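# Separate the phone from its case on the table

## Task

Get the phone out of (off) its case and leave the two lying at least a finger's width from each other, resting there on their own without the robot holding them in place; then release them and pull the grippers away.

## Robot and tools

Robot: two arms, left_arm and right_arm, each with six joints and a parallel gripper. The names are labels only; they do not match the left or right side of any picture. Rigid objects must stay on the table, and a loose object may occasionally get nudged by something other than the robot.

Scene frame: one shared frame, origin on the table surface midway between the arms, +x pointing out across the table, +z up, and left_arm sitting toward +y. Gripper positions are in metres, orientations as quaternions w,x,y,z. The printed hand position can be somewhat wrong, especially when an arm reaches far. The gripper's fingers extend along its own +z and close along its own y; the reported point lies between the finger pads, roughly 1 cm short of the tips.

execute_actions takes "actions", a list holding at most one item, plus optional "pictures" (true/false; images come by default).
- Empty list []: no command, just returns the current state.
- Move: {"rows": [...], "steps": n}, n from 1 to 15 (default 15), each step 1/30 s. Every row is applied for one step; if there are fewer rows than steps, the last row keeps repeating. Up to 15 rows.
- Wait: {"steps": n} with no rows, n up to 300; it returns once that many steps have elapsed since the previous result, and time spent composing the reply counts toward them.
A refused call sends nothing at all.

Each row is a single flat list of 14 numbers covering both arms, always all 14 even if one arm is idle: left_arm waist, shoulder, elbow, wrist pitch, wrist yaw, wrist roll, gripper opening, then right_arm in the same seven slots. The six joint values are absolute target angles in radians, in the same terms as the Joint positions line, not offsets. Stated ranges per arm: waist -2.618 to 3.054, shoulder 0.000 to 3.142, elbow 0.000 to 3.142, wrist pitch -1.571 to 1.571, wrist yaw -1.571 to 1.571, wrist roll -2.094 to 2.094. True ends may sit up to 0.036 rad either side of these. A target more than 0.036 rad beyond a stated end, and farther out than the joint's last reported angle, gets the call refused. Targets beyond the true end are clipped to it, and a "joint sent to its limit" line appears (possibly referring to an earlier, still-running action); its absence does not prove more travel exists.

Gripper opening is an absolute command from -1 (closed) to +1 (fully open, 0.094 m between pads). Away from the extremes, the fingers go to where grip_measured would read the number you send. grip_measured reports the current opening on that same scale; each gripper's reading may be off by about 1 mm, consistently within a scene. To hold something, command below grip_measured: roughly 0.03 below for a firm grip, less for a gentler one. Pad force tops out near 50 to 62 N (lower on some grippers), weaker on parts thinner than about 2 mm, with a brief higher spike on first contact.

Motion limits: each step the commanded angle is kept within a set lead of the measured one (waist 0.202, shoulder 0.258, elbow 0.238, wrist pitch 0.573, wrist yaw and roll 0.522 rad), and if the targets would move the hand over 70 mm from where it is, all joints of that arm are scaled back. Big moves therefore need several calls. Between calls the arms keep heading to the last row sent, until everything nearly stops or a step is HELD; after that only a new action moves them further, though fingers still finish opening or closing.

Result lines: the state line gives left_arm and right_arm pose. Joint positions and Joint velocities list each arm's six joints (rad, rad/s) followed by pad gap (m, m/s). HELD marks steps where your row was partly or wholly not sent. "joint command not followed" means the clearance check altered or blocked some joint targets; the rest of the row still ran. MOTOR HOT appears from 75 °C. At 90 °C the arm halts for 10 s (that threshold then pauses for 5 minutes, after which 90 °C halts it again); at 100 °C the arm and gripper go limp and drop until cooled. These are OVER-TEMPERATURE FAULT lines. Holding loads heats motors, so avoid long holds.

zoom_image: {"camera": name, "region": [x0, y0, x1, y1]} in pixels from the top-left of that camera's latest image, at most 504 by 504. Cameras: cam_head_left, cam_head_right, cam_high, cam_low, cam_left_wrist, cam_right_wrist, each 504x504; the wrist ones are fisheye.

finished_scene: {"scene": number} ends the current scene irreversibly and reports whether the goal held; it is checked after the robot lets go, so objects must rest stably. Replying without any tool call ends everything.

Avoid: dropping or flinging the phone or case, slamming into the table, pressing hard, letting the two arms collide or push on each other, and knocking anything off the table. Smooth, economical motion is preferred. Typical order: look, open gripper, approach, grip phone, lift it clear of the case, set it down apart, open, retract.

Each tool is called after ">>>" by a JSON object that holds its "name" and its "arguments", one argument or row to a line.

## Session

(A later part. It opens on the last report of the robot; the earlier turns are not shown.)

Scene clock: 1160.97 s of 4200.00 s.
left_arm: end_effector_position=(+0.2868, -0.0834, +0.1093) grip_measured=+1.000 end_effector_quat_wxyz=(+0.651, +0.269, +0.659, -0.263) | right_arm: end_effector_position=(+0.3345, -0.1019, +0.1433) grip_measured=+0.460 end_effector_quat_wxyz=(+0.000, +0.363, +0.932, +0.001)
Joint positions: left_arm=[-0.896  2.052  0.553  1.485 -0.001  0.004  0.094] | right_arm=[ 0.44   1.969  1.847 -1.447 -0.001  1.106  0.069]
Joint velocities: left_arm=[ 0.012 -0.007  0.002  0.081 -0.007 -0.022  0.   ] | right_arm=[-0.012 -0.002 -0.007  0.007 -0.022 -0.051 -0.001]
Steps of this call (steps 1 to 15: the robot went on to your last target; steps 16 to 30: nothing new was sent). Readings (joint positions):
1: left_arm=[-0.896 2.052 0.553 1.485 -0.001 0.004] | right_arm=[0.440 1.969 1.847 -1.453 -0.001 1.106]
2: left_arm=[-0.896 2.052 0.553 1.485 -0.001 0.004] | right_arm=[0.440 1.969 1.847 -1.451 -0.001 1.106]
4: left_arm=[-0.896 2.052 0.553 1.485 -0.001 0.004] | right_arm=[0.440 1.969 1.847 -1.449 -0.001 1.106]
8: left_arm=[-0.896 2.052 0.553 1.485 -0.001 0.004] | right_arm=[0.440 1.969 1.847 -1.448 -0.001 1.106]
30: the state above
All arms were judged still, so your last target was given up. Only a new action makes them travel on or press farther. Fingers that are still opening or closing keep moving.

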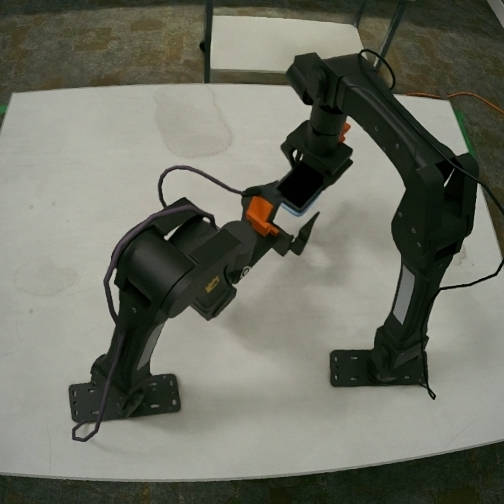

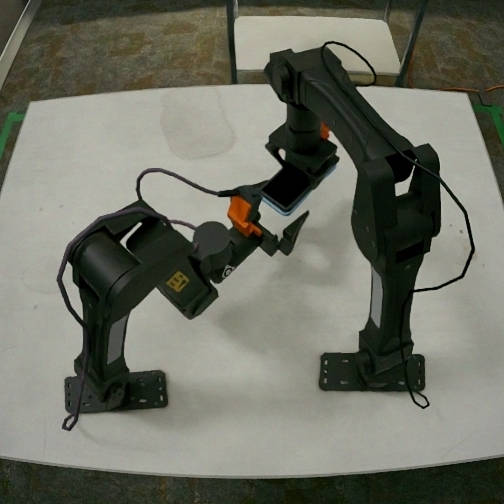

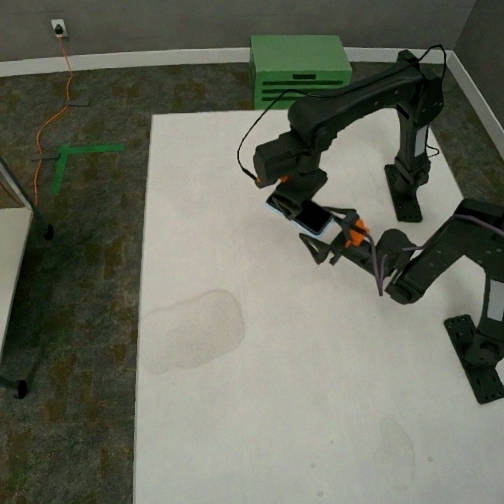

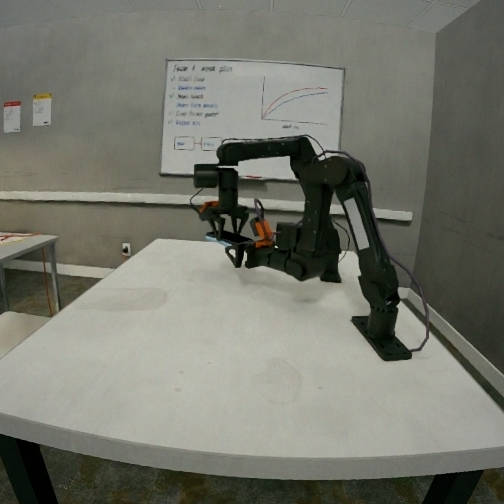

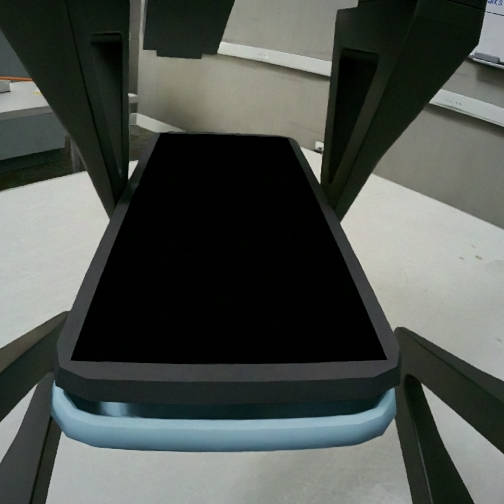

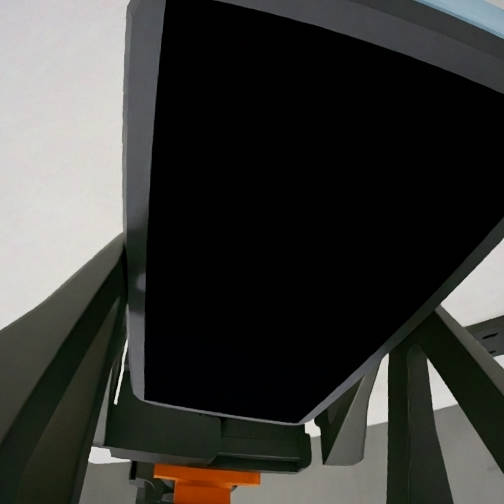

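>>> {"name": "zoom_image", "arguments": {
  "camera": "cam_low",
  "region": [190, 190, 300, 280]
}}

>>> {"name": "zoom_image", "arguments": {
  "camera": "cam_head_right",
  "region": [220, 140, 350, 260]
}}

Region (190, 190, 300, 280) of cam_low's 504x504 image, scaled by 4.582, with more detail than that image has; it fills the top 412 rows of this view, and the rest is white.

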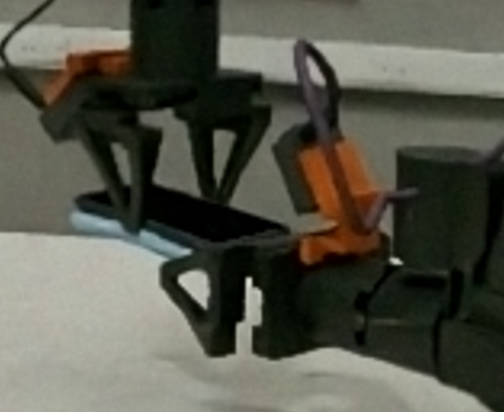

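Region (220, 140, 350, 260) of cam_head_right's 504x504 image, scaled by 3.877, with more detail than that image has; it fills the top 465 rows of this view, and the rest is white.

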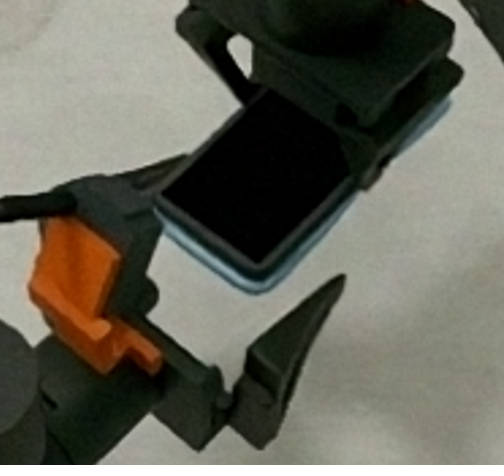

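>>> {"name": "execute_actions", "arguments": {
  "actions": [
    {"rows": [[-0.90,2.06,0.58,1.495,0,0,0.6,0.445,1.95,1.84,-1.44,0.0,1.10,0.41]], "steps": 15}
  ]
}}

Scene clock: 1185.03 s of 4200.00 s.
left_arm: end_effector_position=(+0.2881, -0.0820, +0.1095) grip_measured=+0.602 end_effector_quat_wxyz=(+0.653, +0.265, +0.660, -0.259) | right_arm: end_effector_position=(+0.3337, -0.1025, +0.1433) grip_measured=+0.460 end_effector_quat_wxyz=(-0.000, +0.361, +0.933, -0.001)
Joint positions: left_arm=[-0.896  2.052  0.553  1.486 -0.011  0.004  0.075] | right_arm=[ 0.44   1.969  1.847 -1.451  0.001  1.102  0.069]
Joint velocities: left_arm=[-0.022 -0.012 -0.007  0.022 -0.066 -0.037  0.   ] | right_arm=[ 0.007 -0.002 -0.012 -0.007 -0.066 -0.066 -0.001]
Steps of this call (steps 1 to 90: nothing new was sent; then 20.57 s passed at rest; steps 91 to 105: all 15 steps of this action). Readings (joint positions):
91: left_arm=[-0.896 2.052 0.553 1.485 -0.001 0.004] | right_arm=[0.440 1.969 1.847 -1.447 -0.001 1.106]
92: left_arm=[-0.896 2.052 0.553 1.485 -0.002 0.004] | right_arm=[0.440 1.969 1.847 -1.447 -0.000 1.105]
94: left_arm=[-0.896 2.052 0.553 1.486 -0.009 0.004] | right_arm=[0.440 1.969 1.847 -1.451 0.001 1.104]
98: left_arm=[-0.896 2.052 0.553 1.486 -0.010 0.004] | right_arm=[0.440 1.969 1.847 -1.451 0.001 1.102]
105: the state above

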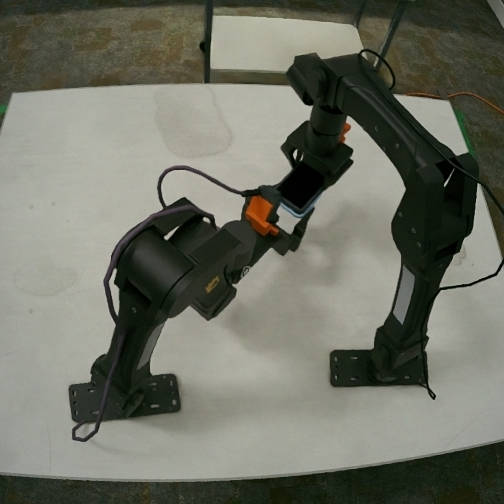

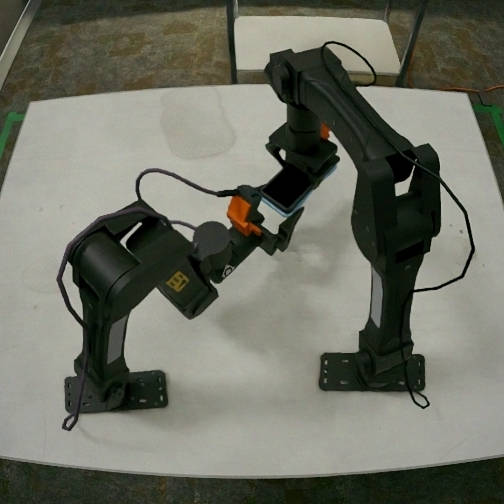

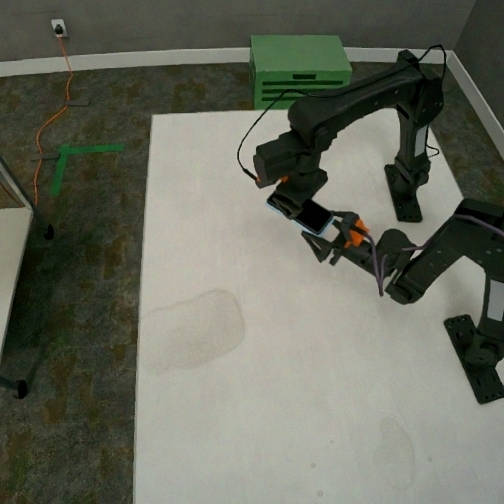

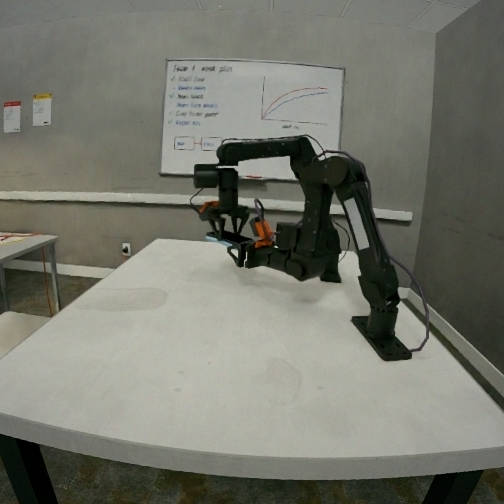

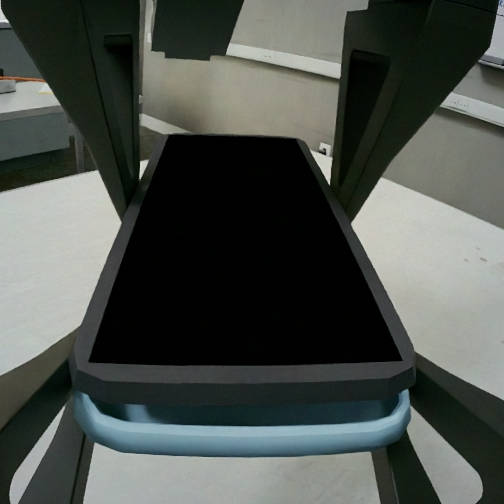

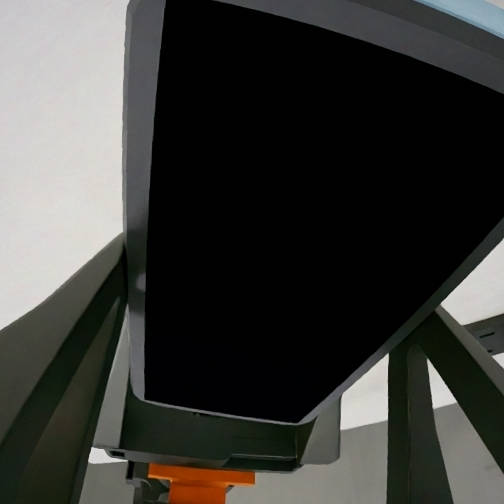

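>>> {"name": "execute_actions", "arguments": {
  "actions": [
    {"rows": [[-0.90,2.06,0.58,1.495,0,0,0.55,0.445,1.95,1.84,-1.44,0.0,1.10,0.41],[-0.90,2.06,0.58,1.495,0,0,0.5,0.445,1.95,1.84,-1.44,0.0,1.10,0.41],[-0.90,2.06,0.58,1.495,0,0,0.5,0.445,1.95,1.84,-1.44,0.0,1.10,0.41],[-0.90,2.06,0.58,1.495,0,0,0.45,0.445,1.95,1.84,-1.44,0.0,1.10,0.41],[-0.90,2.06,0.58,1.495,0,0,0.45,0.445,1.95,1.84,-1.44,0.0,1.10,0.41],[-0.90,2.06,0.58,1.495,0,0,0.40,0.445,1.95,1.84,-1.44,0.0,1.10,0.41]], "steps": 15}
  ]
}}

Scene clock: 1208.40 s of 4200.00 s.
left_arm: end_effector_position=(+0.2885, -0.0816, +0.1098) grip_measured=+0.404 end_effector_quat_wxyz=(+0.653, +0.263, +0.661, -0.260) | right_arm: end_effector_position=(+0.3334, -0.1027, +0.1433) grip_measured=+0.460 end_effector_quat_wxyz=(-0.001, +0.359, +0.933, -0.001)
Joint positions: left_arm=[-0.896  2.052  0.553  1.487 -0.014 -0.     0.066] | right_arm=[ 0.44   1.969  1.847 -1.452  0.001  1.098  0.069]
Joint velocities: left_arm=[-0.007 -0.032  0.012  0.007 -0.081  0.007 -0.   ] | right_arm=[ 0.022 -0.007  0.002  0.066  0.007  0.037  0.   ]
Steps of this call (steps 1 to 15: the robot went on to your last target; steps 16 to 100: nothing new was sent; then 19.53 s passed at rest; steps 101 to 115: all 15 steps of this action). Readings (joint positions):
101: left_arm=[-0.896 2.052 0.553 1.486 -0.011 0.004] | right_arm=[0.440 1.969 1.847 -1.451 0.001 1.102]
102: left_arm=[-0.896 2.052 0.553 1.486 -0.011 0.004] | right_arm=[0.440 1.969 1.847 -1.451 0.001 1.102]
104: left_arm=[-0.896 2.052 0.553 1.487 -0.011 0.003] | right_arm=[0.440 1.969 1.847 -1.451 0.001 1.101]
108: left_arm=[-0.896 2.052 0.553 1.487 -0.014 0.001] | right_arm=[0.440 1.969 1.847 -1.452 0.001 1.099]
115: the state above

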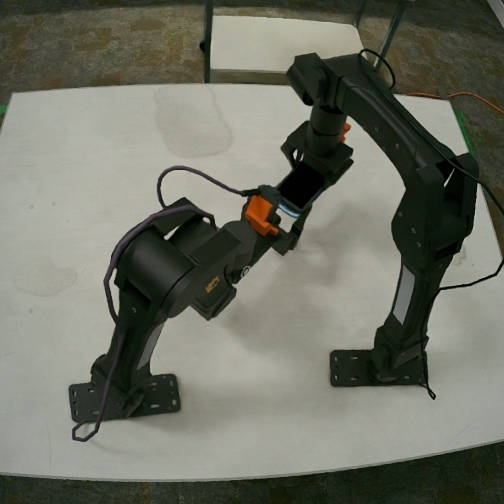

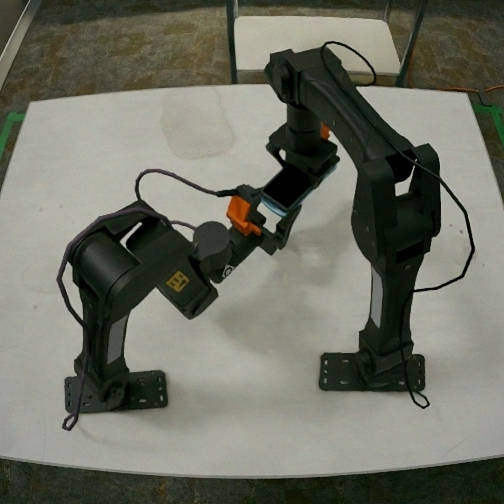

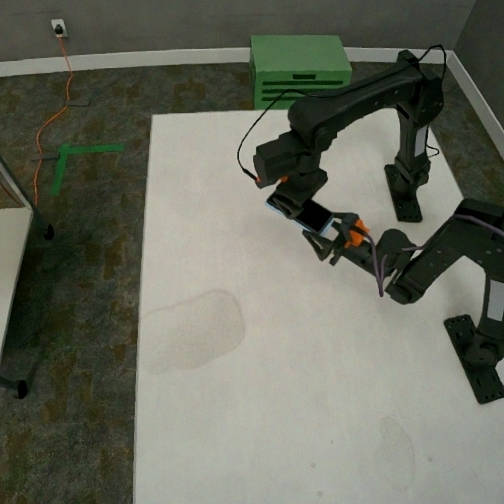

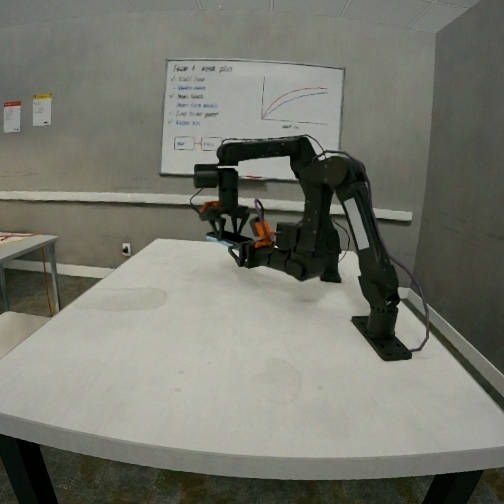

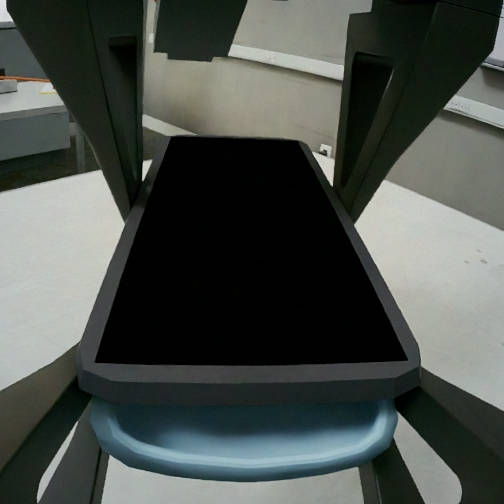

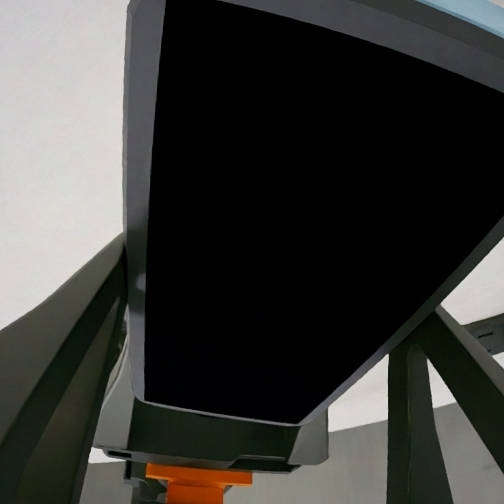

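>>> {"name": "execute_actions", "arguments": {
  "actions": [
    {"rows": [[-0.90,2.06,0.58,1.495,0,0,0.35,0.445,1.95,1.84,-1.44,0.0,1.10,0.41],[-0.90,2.06,0.58,1.495,0,0,0.35,0.445,1.95,1.84,-1.44,0.0,1.10,0.41],[-0.90,2.06,0.58,1.495,0,0,0.30,0.445,1.95,1.84,-1.44,0.0,1.10,0.41],[-0.90,2.06,0.58,1.495,0,0,0.30,0.445,1.95,1.84,-1.44,0.0,1.10,0.41],[-0.90,2.06,0.58,1.495,0,0,0.25,0.445,1.95,1.84,-1.44,0.0,1.10,0.41]], "steps": 15}
  ]
}}

Scene clock: 1223.57 s of 4200.00 s.
left_arm: end_effector_position=(+0.2889, -0.0812, +0.1099) grip_measured=+0.255 end_effector_quat_wxyz=(+0.653, +0.259, +0.662, -0.261) | right_arm: end_effector_position=(+0.3330, -0.1029, +0.1433) grip_measured=+0.455 end_effector_quat_wxyz=(-0.001, +0.356, +0.934, -0.002)
Joint positions: left_arm=[-0.896  2.052  0.553  1.488 -0.017 -0.008  0.059] | right_arm=[ 0.44   1.969  1.847 -1.454  0.001  1.092  0.068]
Joint velocities: left_arm=[-0.007 -0.012 -0.027 -0.051  0.007 -0.022 -0.   ] | right_arm=[-0.002  0.007 -0.017  0.037 -0.007 -0.007  0.   ]
Steps of this call (steps 1 to 15: the robot went on to your last target; steps 16 to 100: nothing new was sent; then 11.33 s passed at rest; steps 101 to 115: all 15 steps of this action). Readings (joint positions):
101: left_arm=[-0.896 2.052 0.553 1.487 -0.014 -0.001] | right_arm=[0.440 1.969 1.847 -1.452 0.001 1.097]
102: left_arm=[-0.896 2.052 0.553 1.487 -0.015 -0.001] | right_arm=[0.440 1.969 1.847 -1.452 0.001 1.097]
104: left_arm=[-0.896 2.052 0.553 1.488 -0.016 -0.004] | right_arm=[0.440 1.969 1.847 -1.453 0.001 1.094]
108: left_arm=[-0.896 2.052 0.553 1.488 -0.017 -0.007] | right_arm=[0.440 1.969 1.847 -1.454 0.001 1.092]
115: the state above

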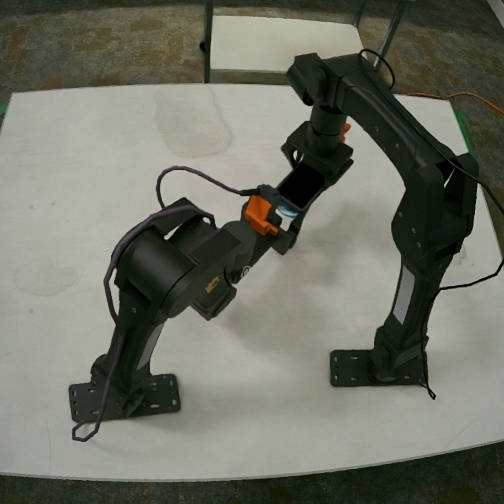

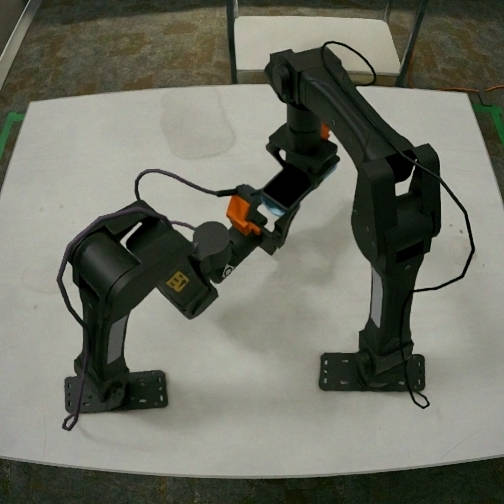

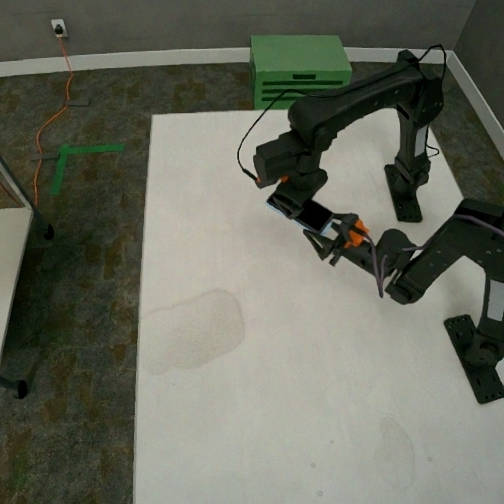

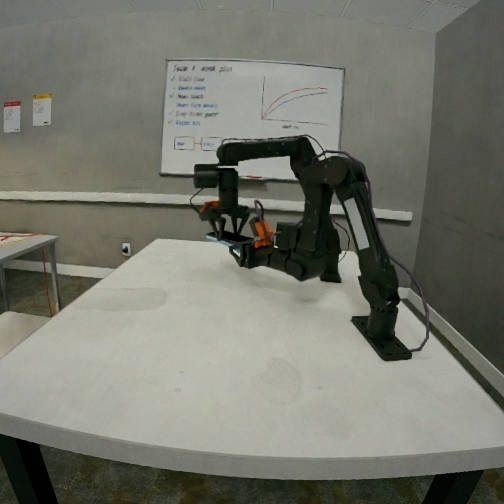

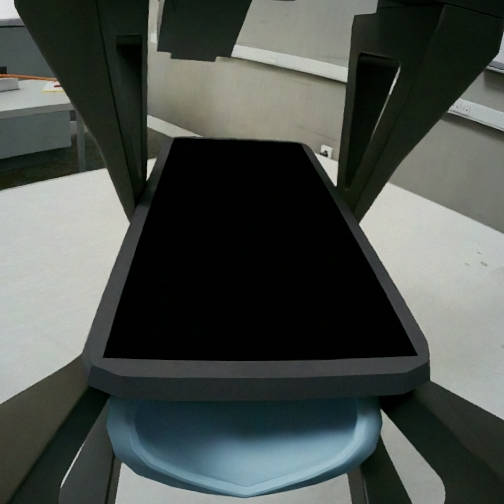

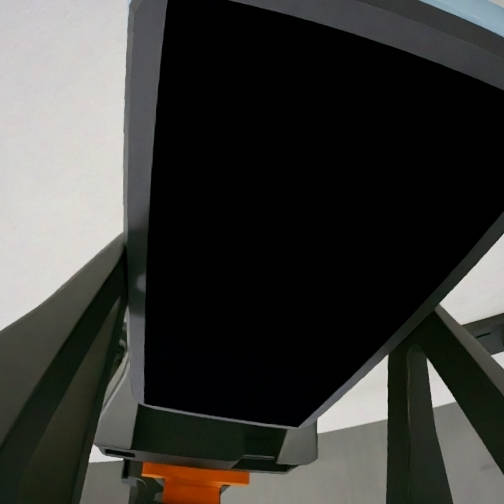

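>>> {"name": "execute_actions", "arguments": {
  "actions": [
    {"rows": [[-0.90,2.06,0.58,1.495,0,0,0.25,0.445,1.95,1.885,-1.46,0.0,1.10,0.41],[-0.90,2.06,0.58,1.495,0,0,0.25,0.445,1.95,1.89,-1.465,0.0,1.10,0.41],[-0.90,2.06,0.58,1.495,0,0,0.25,0.445,1.95,1.895,-1.47,0.0,1.10,0.41],[-0.90,2.06,0.58,1.495,0,0,0.25,0.445,1.95,1.90,-1.48,0.0,1.10,0.41],[-0.90,2.06,0.58,1.495,0,0,0.25,0.445,1.95,1.91,-1.49,0.0,1.10,0.41],[-0.90,2.06,0.58,1.495,0,0,0.25,0.445,1.95,1.92,-1.50,0.0,1.10,0.41],[-0.90,2.06,0.58,1.495,0,0,0.25,0.445,1.95,1.93,-1.51,0.0,1.10,0.41],[-0.90,2.06,0.58,1.495,0,0,0.25,0.445,1.95,1.94,-1.52,0.0,1.10,0.41],[-0.90,2.06,0.58,1.495,0,0,0.25,0.445,1.95,1.95,-1.53,0.0,1.10,0.41],[-0.90,2.06,0.58,1.495,0,0,0.25,0.445,1.95,1.965,-1.545,0.0,1.10,0.41]], "steps": 15}
  ],
  "pictures": false
}}

>>> {"name": "execute_actions", "arguments": {
  "actions": [
    {"steps": 30}
  ]
}}

Scene clock: 1239.40 s of 4200.00 s.
left_arm: end_effector_position=(+0.2878, -0.0823, +0.1121) grip_measured=+0.254 end_effector_quat_wxyz=(+0.655, +0.261, +0.658, -0.266) | right_arm: end_effector_position=(+0.3337, -0.1017, +0.1639) grip_measured=+0.439 end_effector_quat_wxyz=(+0.004, +0.357, +0.934, +0.006)
Joint positions: left_arm=[-0.896  2.052  0.553  1.496 -0.009 -0.008  0.059] | right_arm=[ 0.44   1.969  1.93  -1.519 -0.004  1.094  0.068]
Joint velocities: left_arm=[ 0.007 -0.007  0.012  0.022 -0.007 -0.066 -0.002] | right_arm=[-0.012 -0.002 -0.007 -0.007 -0.051  0.037 -0.   ]
Steps of this call (steps 1 to 15: the robot went on to your last target; steps 16 to 100: nothing new was sent; then 12.00 s passed at rest; steps 101 to 115: all 15 steps of this action). Readings (joint positions):
101: left_arm=[-0.896 2.052 0.553 1.488 -0.017 -0.008] | right_arm=[0.440 1.969 1.847 -1.454 0.001 1.092]
102: left_arm=[-0.896 2.052 0.553 1.488 -0.017 -0.008] | right_arm=[0.440 1.969 1.847 -1.455 0.001 1.092]
104: left_arm=[-0.896 2.052 0.553 1.488 -0.017 -0.008] | right_arm=[0.440 1.969 1.849 -1.458 0.002 1.092]
108: left_arm=[-0.896 2.052 0.553 1.500 -0.015 -0.008] | right_arm=[0.440 1.969 1.877 -1.481 -0.001 1.092]
115: the state above

Scene clock: 1240.40 s of 4200.00 s.
left_arm: end_effector_position=(+0.2876, -0.0826, +0.1118) grip_measured=+0.254 end_effector_quat_wxyz=(+0.654, +0.262, +0.658, -0.266) | right_arm: end_effector_position=(+0.3305, -0.1029, +0.1639) grip_measured=+0.439 end_effector_quat_wxyz=(-0.001, +0.357, +0.934, +0.001)
Joint positions: left_arm=[-0.896  2.052  0.553  1.495 -0.006 -0.008  0.059] | right_arm=[ 0.44   1.969  1.93  -1.532 -0.004  1.094  0.068]
Joint velocities: left_arm=[-0.007 -0.017 -0.007 -0.081  0.037 -0.007  0.   ] | right_arm=[ 0.012  0.002 -0.012 -0.022 -0.022 -0.051  0.001]
Steps of this call (steps 1 to 30: the robot went on to your last target). Readings (joint positions):
1: left_arm=[-0.896 2.052 0.553 1.496 -0.008 -0.008] | right_arm=[0.440 1.969 1.930 -1.521 -0.004 1.094]
2: left_arm=[-0.896 2.052 0.553 1.496 -0.008 -0.008] | right_arm=[0.440 1.969 1.930 -1.524 -0.004 1.094]
4: left_arm=[-0.896 2.052 0.553 1.496 -0.007 -0.008] | right_arm=[0.440 1.969 1.930 -1.528 -0.004 1.094]
8: left_arm=[-0.896 2.052 0.553 1.495 -0.007 -0.008] | right_arm=[0.440 1.969 1.930 -1.531 -0.004 1.094]
30: the state above
All arms were judged still, so your last target was given up. Only a new action makes them travel on or press farther. Fingers that are still opening or closing keep moving.

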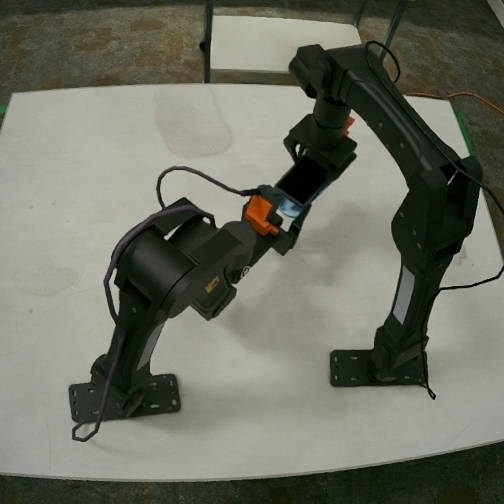

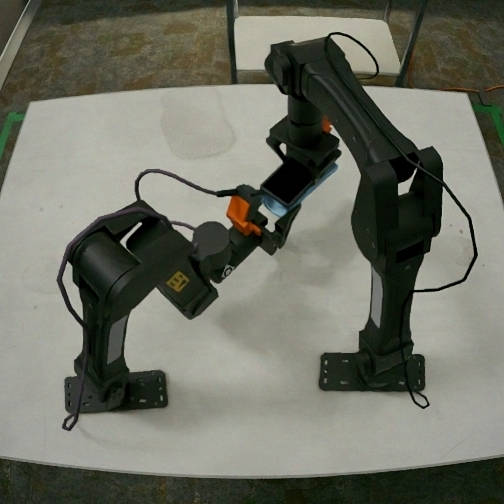

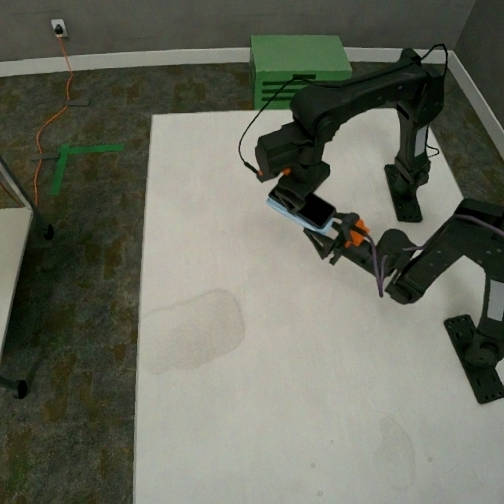

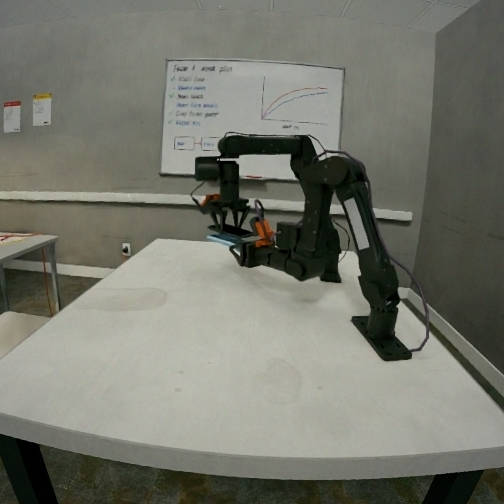

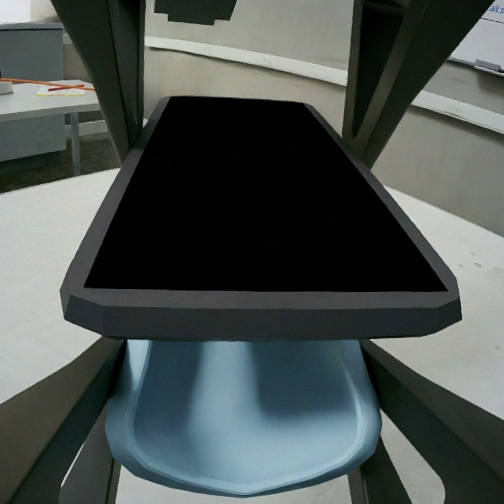

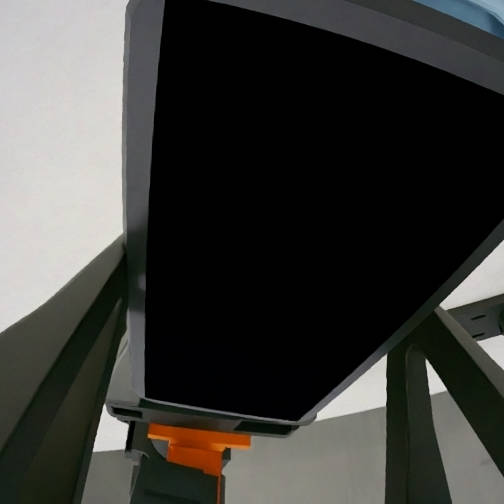

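>>> {"name": "execute_actions", "arguments": {
  "actions": [
    {"rows": [[-0.90,2.06,0.58,1.495,0,0,0.25,0.42,1.95,1.965,-1.545,0.0,1.10,0.40],[-0.90,2.06,0.58,1.495,0,0,0.25,0.39,1.95,1.965,-1.545,0.0,1.10,0.40],[-0.90,2.06,0.58,1.495,0,0,0.25,0.36,1.95,1.965,-1.545,0.0,1.10,0.40],[-0.90,2.06,0.58,1.495,0,0,0.25,0.33,1.95,1.965,-1.545,0.0,1.10,0.40],[-0.89,2.06,0.58,1.495,0,0,0.25,0.30,1.95,1.965,-1.545,0.0,1.10,0.40],[-0.87,2.06,0.58,1.495,0,0,0.25,0.27,1.95,1.965,-1.545,0.0,1.10,0.40],[-0.85,2.06,0.58,1.495,0,0,0.25,0.24,1.95,1.965,-1.545,0.0,1.10,0.40],[-0.83,2.06,0.58,1.495,0,0,0.25,0.21,1.95,1.965,-1.545,0.0,1.10,0.40],[-0.81,2.06,0.58,1.495,0,0,0.25,0.18,1.95,1.965,-1.545,0.0,1.10,0.40],[-0.79,2.06,0.58,1.495,0,0,0.25,0.15,1.95,1.965,-1.545,0.0,1.10,0.40],[-0.77,2.06,0.58,1.495,0,0,0.25,0.12,1.95,1.965,-1.545,0.0,1.10,0.40],[-0.75,2.06,0.58,1.495,0,0,0.25,0.09,1.95,1.965,-1.545,0.0,1.10,0.40],[-0.73,2.06,0.58,1.495,0,0,0.25,0.06,1.95,1.965,-1.545,0.0,1.10,0.40],[-0.71,2.06,0.58,1.495,0,0,0.25,0.03,1.95,1.965,-1.545,0.0,1.10,0.40],[-0.69,2.06,0.58,1.495,0,0,0.25,0.0,1.95,1.965,-1.545,0.0,1.10,0.40]], "steps": 15}
  ],
  "pictures": false
}}

>>> {"name": "execute_actions", "arguments": {
  "actions": [
    {"rows": [[-0.67,2.065,0.59,1.47,0,0,0.25,0.0,1.955,1.90,-1.50,0.0,1.10,0.40],[-0.65,2.07,0.60,1.45,0,0,0.25,0.0,1.96,1.87,-1.47,0.0,1.10,0.40],[-0.63,2.075,0.61,1.43,0,0,0.25,0.0,1.965,1.84,-1.44,0.0,1.10,0.40],[-0.61,2.08,0.62,1.41,0,0,0.25,0.0,1.97,1.81,-1.41,0.0,1.10,0.40],[-0.60,2.085,0.63,1.39,0,0,0.25,0.0,1.97,1.78,-1.38,0.0,1.10,0.40],[-0.60,2.09,0.64,1.37,0,0,0.25,0.0,1.97,1.75,-1.35,0.0,1.10,0.40],[-0.60,2.095,0.65,1.35,0,0,0.25,0.0,1.97,1.72,-1.32,0.0,1.10,0.40],[-0.60,2.10,0.66,1.33,0,0,0.25,0.0,1.97,1.69,-1.29,0.0,1.10,0.40],[-0.60,2.105,0.67,1.31,0,0,0.25,0.0,1.97,1.66,-1.26,0.0,1.10,0.40],[-0.60,2.11,0.67,1.29,0,0,0.25,0.0,1.97,1.63,-1.23,0.0,1.10,0.40],[-0.60,2.115,0.68,1.27,0,0,0.25,0.0,1.97,1.60,-1.20,0.0,1.10,0.40],[-0.60,2.12,0.68,1.25,0,0,0.25,0.0,1.97,1.57,-1.17,0.0,1.10,0.40],[-0.60,2.12,0.68,1.25,0,0,0.25,0.0,1.97,1.54,-1.14,0.0,1.10,0.40],[-0.60,2.12,0.68,1.25,0,0,0.25,0.0,1.97,1.51,-1.11,0.0,1.10,0.40]], "steps": 15}
  ],
  "pictures": false
}}

>>> {"name": "execute_actions", "arguments": {
  "actions": [
    {"steps": 30}
  ]
}}

Scene clock: 1303.23 s of 4200.00 s.
left_arm: end_effector_position=(+0.3361, -0.0232, +0.1116) grip_measured=+0.254 end_effector_quat_wxyz=(+0.673, +0.209, +0.677, -0.213) | right_arm: end_effector_position=(+0.3552, -0.2431, +0.1639) grip_measured=+0.439 end_effector_quat_wxyz=(-0.002, +0.531, +0.847, +0.003)
Joint positions: left_arm=[-0.728  2.052  0.553  1.495  0.003 -0.007  0.059] | right_arm=[ 0.05   1.969  1.93  -1.532 -0.008  1.094  0.068]
Joint velocities: left_arm=[ 0.579 -0.017 -0.007 -0.007  0.007  0.007  0.   ] | right_arm=[-0.769 -0.007  0.007  0.007 -0.037 -0.037  0.   ]
Steps of this call (steps 1 to 90: nothing new was sent; then 59.33 s passed at rest; steps 91 to 105: all 15 steps of this action). Readings (joint positions):
91: left_arm=[-0.896 2.052 0.553 1.495 -0.006 -0.008] | right_arm=[0.439 1.969 1.930 -1.532 -0.004 1.094]
92: left_arm=[-0.896 2.052 0.553 1.495 -0.006 -0.008] | right_arm=[0.434 1.969 1.930 -1.532 -0.006 1.094]
94: left_arm=[-0.896 2.052 0.553 1.495 -0.006 -0.008] | right_arm=[0.408 1.969 1.930 -1.532 -0.014 1.094]
98: left_arm=[-0.877 2.052 0.553 1.495 0.001 -0.007] | right_arm=[0.283 1.969 1.930 -1.532 -0.017 1.094]
105: the state above

Scene clock: 1303.73 s of 4200.00 s.
left_arm: end_effector_position=(+0.3861, +0.0213, +0.0704) grip_measured=+0.254 end_effector_quat_wxyz=(+0.630, +0.174, +0.741, -0.153) | right_arm: end_effector_position=(+0.3391, -0.2643, +0.0662) grip_measured=+0.439 end_effector_quat_wxyz=(-0.030, +0.555, +0.831, -0.017)
Joint positions: left_arm=[-0.597  2.103  0.653  1.29  -0.004 -0.007  0.059] | right_arm=[-0.007  1.974  1.545 -1.21   0.     1.095  0.068]
Joint velocities: left_arm=[ 0.002  0.076  0.012 -0.432  0.037 -0.051 -0.001] | right_arm=[-0.027  0.081 -0.608  0.476 -0.066  0.066 -0.001]
Steps of this call (steps 1 to 15: all 15 steps of this action). Readings (joint positions):
1: left_arm=[-0.708 2.052 0.554 1.492 0.002 -0.007] | right_arm=[0.024 1.969 1.927 -1.529 -0.006 1.094]
2: left_arm=[-0.688 2.052 0.558 1.485 0.001 -0.007] | right_arm=[0.004 1.969 1.919 -1.519 -0.002 1.094]
4: left_arm=[-0.649 2.053 0.575 1.462 0.001 -0.007] | right_arm=[-0.017 1.969 1.880 -1.485 0.005 1.094]
8: left_arm=[-0.599 2.070 0.619 1.407 -0.004 -0.007] | right_arm=[-0.011 1.969 1.752 -1.395 0.004 1.095]
15: the state above

Scene clock: 1304.73 s of 4200.00 s.
left_arm: end_effector_position=(+0.3842, +0.0223, +0.0586) grip_measured=+0.254 end_effector_quat_wxyz=(+0.613, +0.178, +0.755, -0.149) | right_arm: end_effector_position=(+0.3519, -0.2653, +0.0534) grip_measured=+0.439 end_effector_quat_wxyz=(-0.009, +0.556, +0.831, -0.005)
Joint positions: left_arm=[-0.597  2.108  0.653  1.25  -0.004 -0.007  0.059] | right_arm=[-0.007  1.987  1.513 -1.117 -0.     1.095  0.068]
Joint velocities: left_arm=[-0.007  0.012  0.022 -0.037 -0.007  0.022 -0.001] | right_arm=[-0.012 -0.002 -0.002 -0.007 -0.022  0.037 -0.001]
Steps of this call (steps 1 to 30: the robot went on to your last target). Readings (joint positions):
1: left_arm=[-0.597 2.106 0.653 1.279 -0.004 -0.007] | right_arm=[-0.007 1.977 1.528 -1.194 -0.000 1.095]
2: left_arm=[-0.597 2.107 0.653 1.271 -0.004 -0.007] | right_arm=[-0.007 1.982 1.519 -1.182 -0.000 1.095]
4: left_arm=[-0.597 2.108 0.653 1.260 -0.004 -0.007] | right_arm=[-0.007 1.987 1.513 -1.162 -0.000 1.095]
8: left_arm=[-0.597 2.108 0.653 1.253 -0.004 -0.007] | right_arm=[-0.007 1.987 1.513 -1.132 -0.000 1.095]
30: the state above
All arms were judged still, so your last target was given up. Only a new action makes them travel on or press farther. Fingers that are still opening or closing keep moving.

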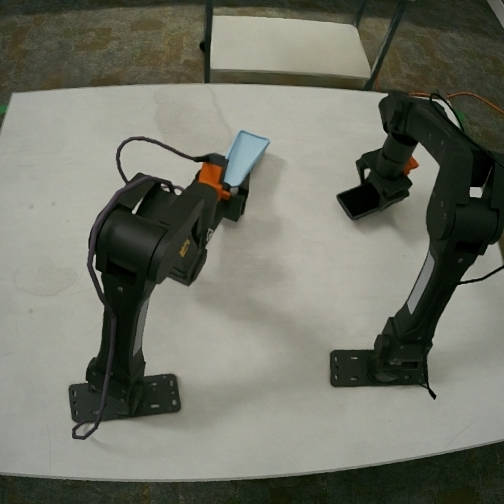

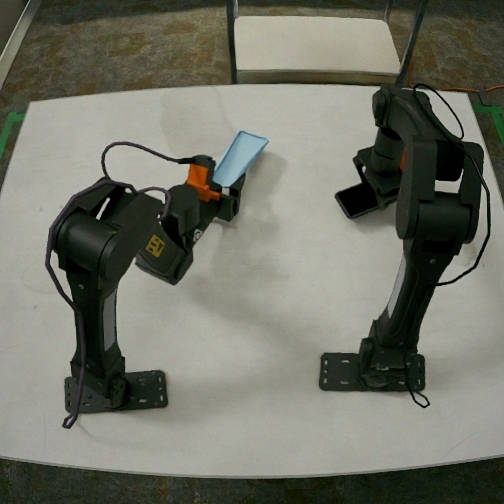

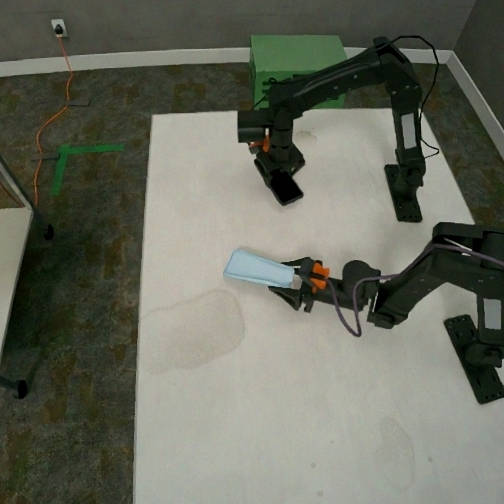

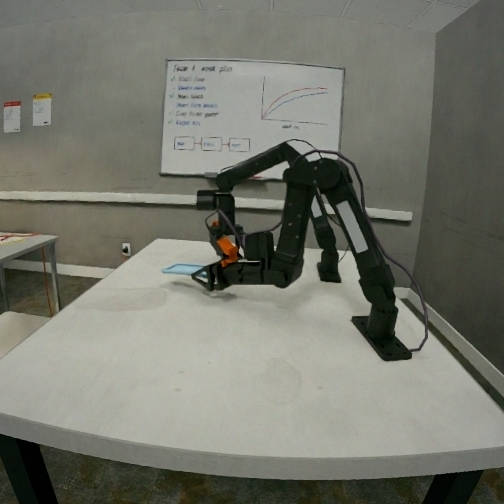

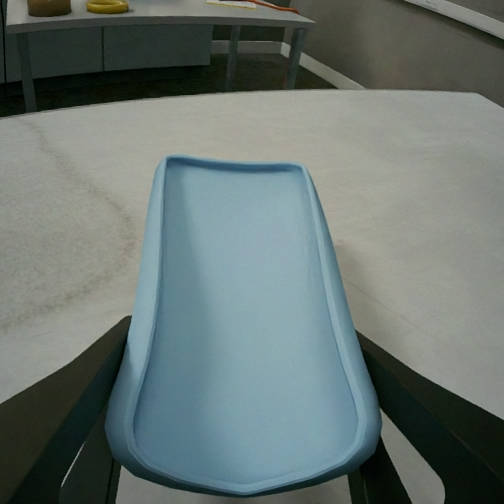

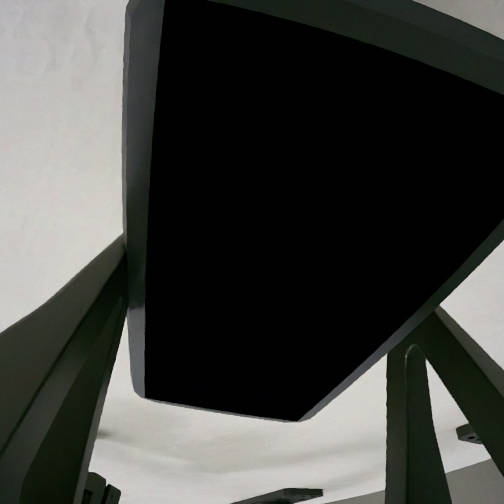

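>>> {"name": "execute_actions", "arguments": {
  "actions": [
    {"rows": [[-0.60,2.13,0.69,1.24,0,0,0.25,0.0,1.975,1.50,-1.09,0.0,1.10,0.40],[-0.60,2.14,0.695,1.23,0,0,0.25,0.0,1.98,1.49,-1.07,0.0,1.10,0.40],[-0.60,2.15,0.70,1.22,0,0,0.25,0.0,1.985,1.48,-1.05,0.0,1.10,0.40],[-0.60,2.16,0.705,1.21,0,0,0.25,0.0,1.99,1.47,-1.03,0.0,1.10,0.40],[-0.60,2.17,0.71,1.20,0,0,0.25,0.0,1.995,1.46,-1.01,0.0,1.10,0.40],[-0.60,2.18,0.715,1.19,0,0,0.25,0.0,2.00,1.45,-0.99,0.0,1.10,0.40],[-0.60,2.19,0.72,1.185,0,0,0.25,0.0,2.00,1.44,-0.97,0.0,1.10,0.40],[-0.60,2.195,0.72,1.185,0,0,0.25,0.0,2.00,1.43,-0.97,0.0,1.10,0.40],[-0.60,2.195,0.72,1.185,0,0,0.25,0.0,2.00,1.42,-0.97,0.0,1.10,0.40],[-0.60,2.195,0.72,1.185,0,0,0.25,0.0,2.00,1.415,-0.97,0.0,1.10,0.40]], "steps": 15}
  ],
  "pictures": false
}}

>>> {"name": "execute_actions", "arguments": {
  "actions": [
    {"steps": 30}
  ]
}}

Scene clock: 1320.63 s of 4200.00 s.
left_arm: end_effector_position=(+0.3861, +0.0213, +0.0206) grip_measured=+0.254 end_effector_quat_wxyz=(+0.575, +0.185, +0.784, -0.139) | right_arm: end_effector_position=(+0.3521, -0.2653, +0.0237) grip_measured=+0.439 end_effector_quat_wxyz=(-0.003, +0.556, +0.831, -0.002)
Joint positions: left_arm=[-0.597  2.185  0.693  1.187 -0.004 -0.007  0.059] | right_arm=[-0.007  2.009  1.423 -0.992 -0.     1.095  0.068]
Joint velocities: left_arm=[ 0.012 -0.007  0.002 -0.007 -0.066  0.007  0.   ] | right_arm=[-0.012 -0.002 -0.017 -0.022 -0.007  0.037 -0.001]
Steps of this call (steps 1 to 90: nothing new was sent; then 12.40 s passed at rest; steps 91 to 105: all 15 steps of this action). Readings (joint positions):
91: left_arm=[-0.597 2.108 0.653 1.249 -0.004 -0.007] | right_arm=[-0.007 1.987 1.513 -1.115 -0.000 1.095]
92: left_arm=[-0.597 2.109 0.656 1.247 -0.004 -0.007] | right_arm=[-0.007 1.987 1.512 -1.110 -0.000 1.095]
94: left_arm=[-0.597 2.121 0.668 1.241 -0.004 -0.007] | right_arm=[-0.007 1.987 1.502 -1.087 -0.000 1.095]
98: left_arm=[-0.597 2.161 0.692 1.217 -0.004 -0.007] | right_arm=[-0.007 1.993 1.463 -1.027 -0.000 1.095]
105: the state above

Scene clock: 1321.63 s of 4200.00 s.
left_arm: end_effector_position=(+0.3861, +0.0213, +0.0206) grip_measured=+0.254 end_effector_quat_wxyz=(+0.575, +0.185, +0.784, -0.139) | right_arm: end_effector_position=(+0.3556, -0.2656, +0.0237) grip_measured=+0.439 end_effector_quat_wxyz=(+0.003, +0.556, +0.831, +0.002)
Joint positions: left_arm=[-0.597  2.185  0.693  1.187 -0.004 -0.007  0.059] | right_arm=[-0.007  2.009  1.423 -0.978 -0.     1.095  0.068]
Joint velocities: left_arm=[-0.002 -0.002  0.022 -0.022 -0.007  0.007  0.   ] | right_arm=[-0.002  0.002  0.002 -0.037  0.066 -0.022  0.   ]
Steps of this call (steps 1 to 30: the robot went on to your last target). Readings (joint positions):
1: left_arm=[-0.597 2.185 0.693 1.187 -0.004 -0.007] | right_arm=[-0.007 2.009 1.423 -0.990 -0.000 1.095]
2: left_arm=[-0.597 2.185 0.693 1.187 -0.004 -0.007] | right_arm=[-0.007 2.009 1.423 -0.987 -0.000 1.095]
4: left_arm=[-0.597 2.185 0.693 1.187 -0.004 -0.007] | right_arm=[-0.007 2.009 1.423 -0.983 -0.000 1.095]
8: left_arm=[-0.597 2.185 0.693 1.187 -0.004 -0.007] | right_arm=[-0.007 2.009 1.423 -0.980 -0.000 1.095]
30: the state above
All arms were judged still, so your last target was given up. Only a new action makes them travel on or press farther. Fingers that are still opening or closing keep moving.

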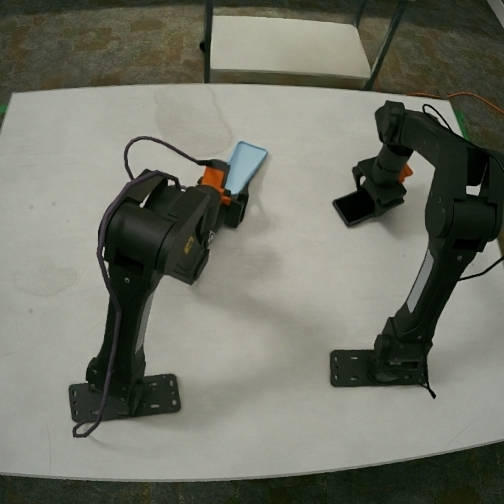

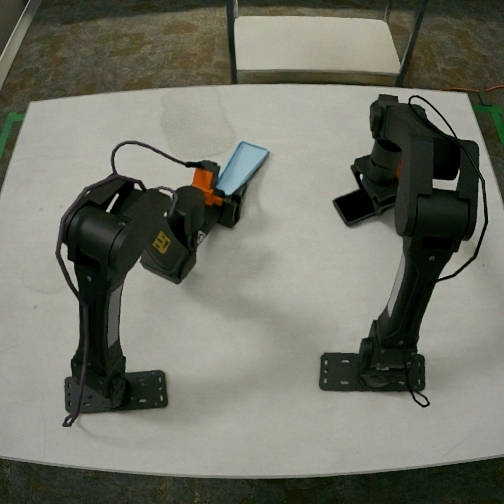

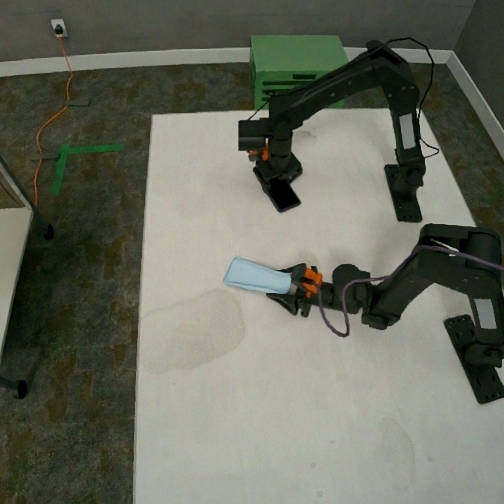

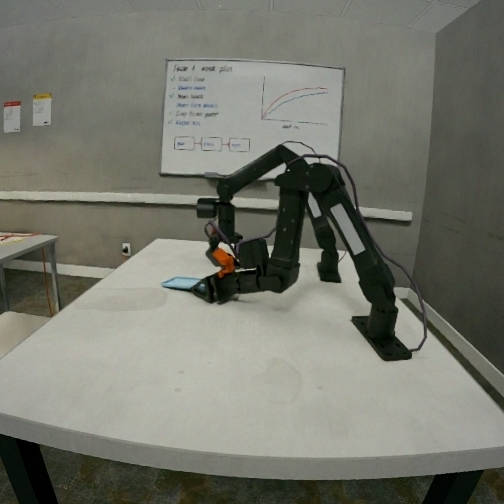

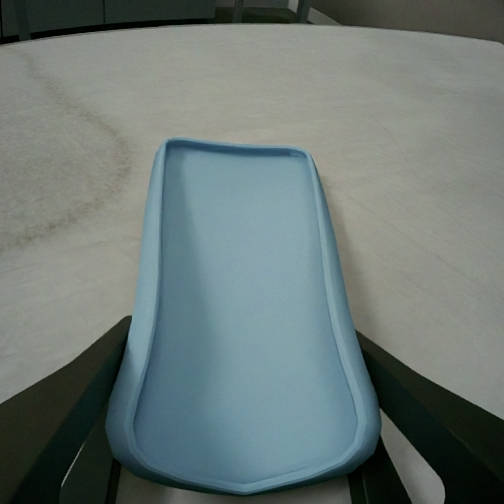

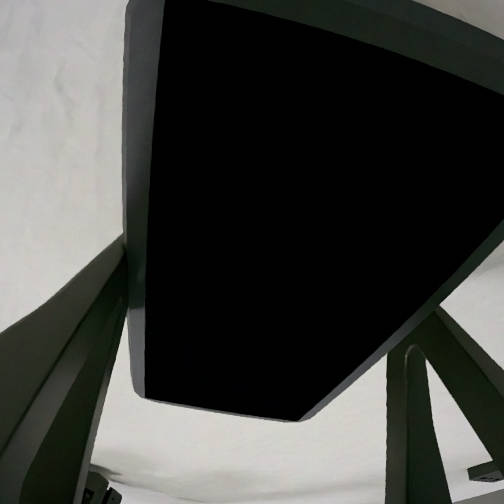

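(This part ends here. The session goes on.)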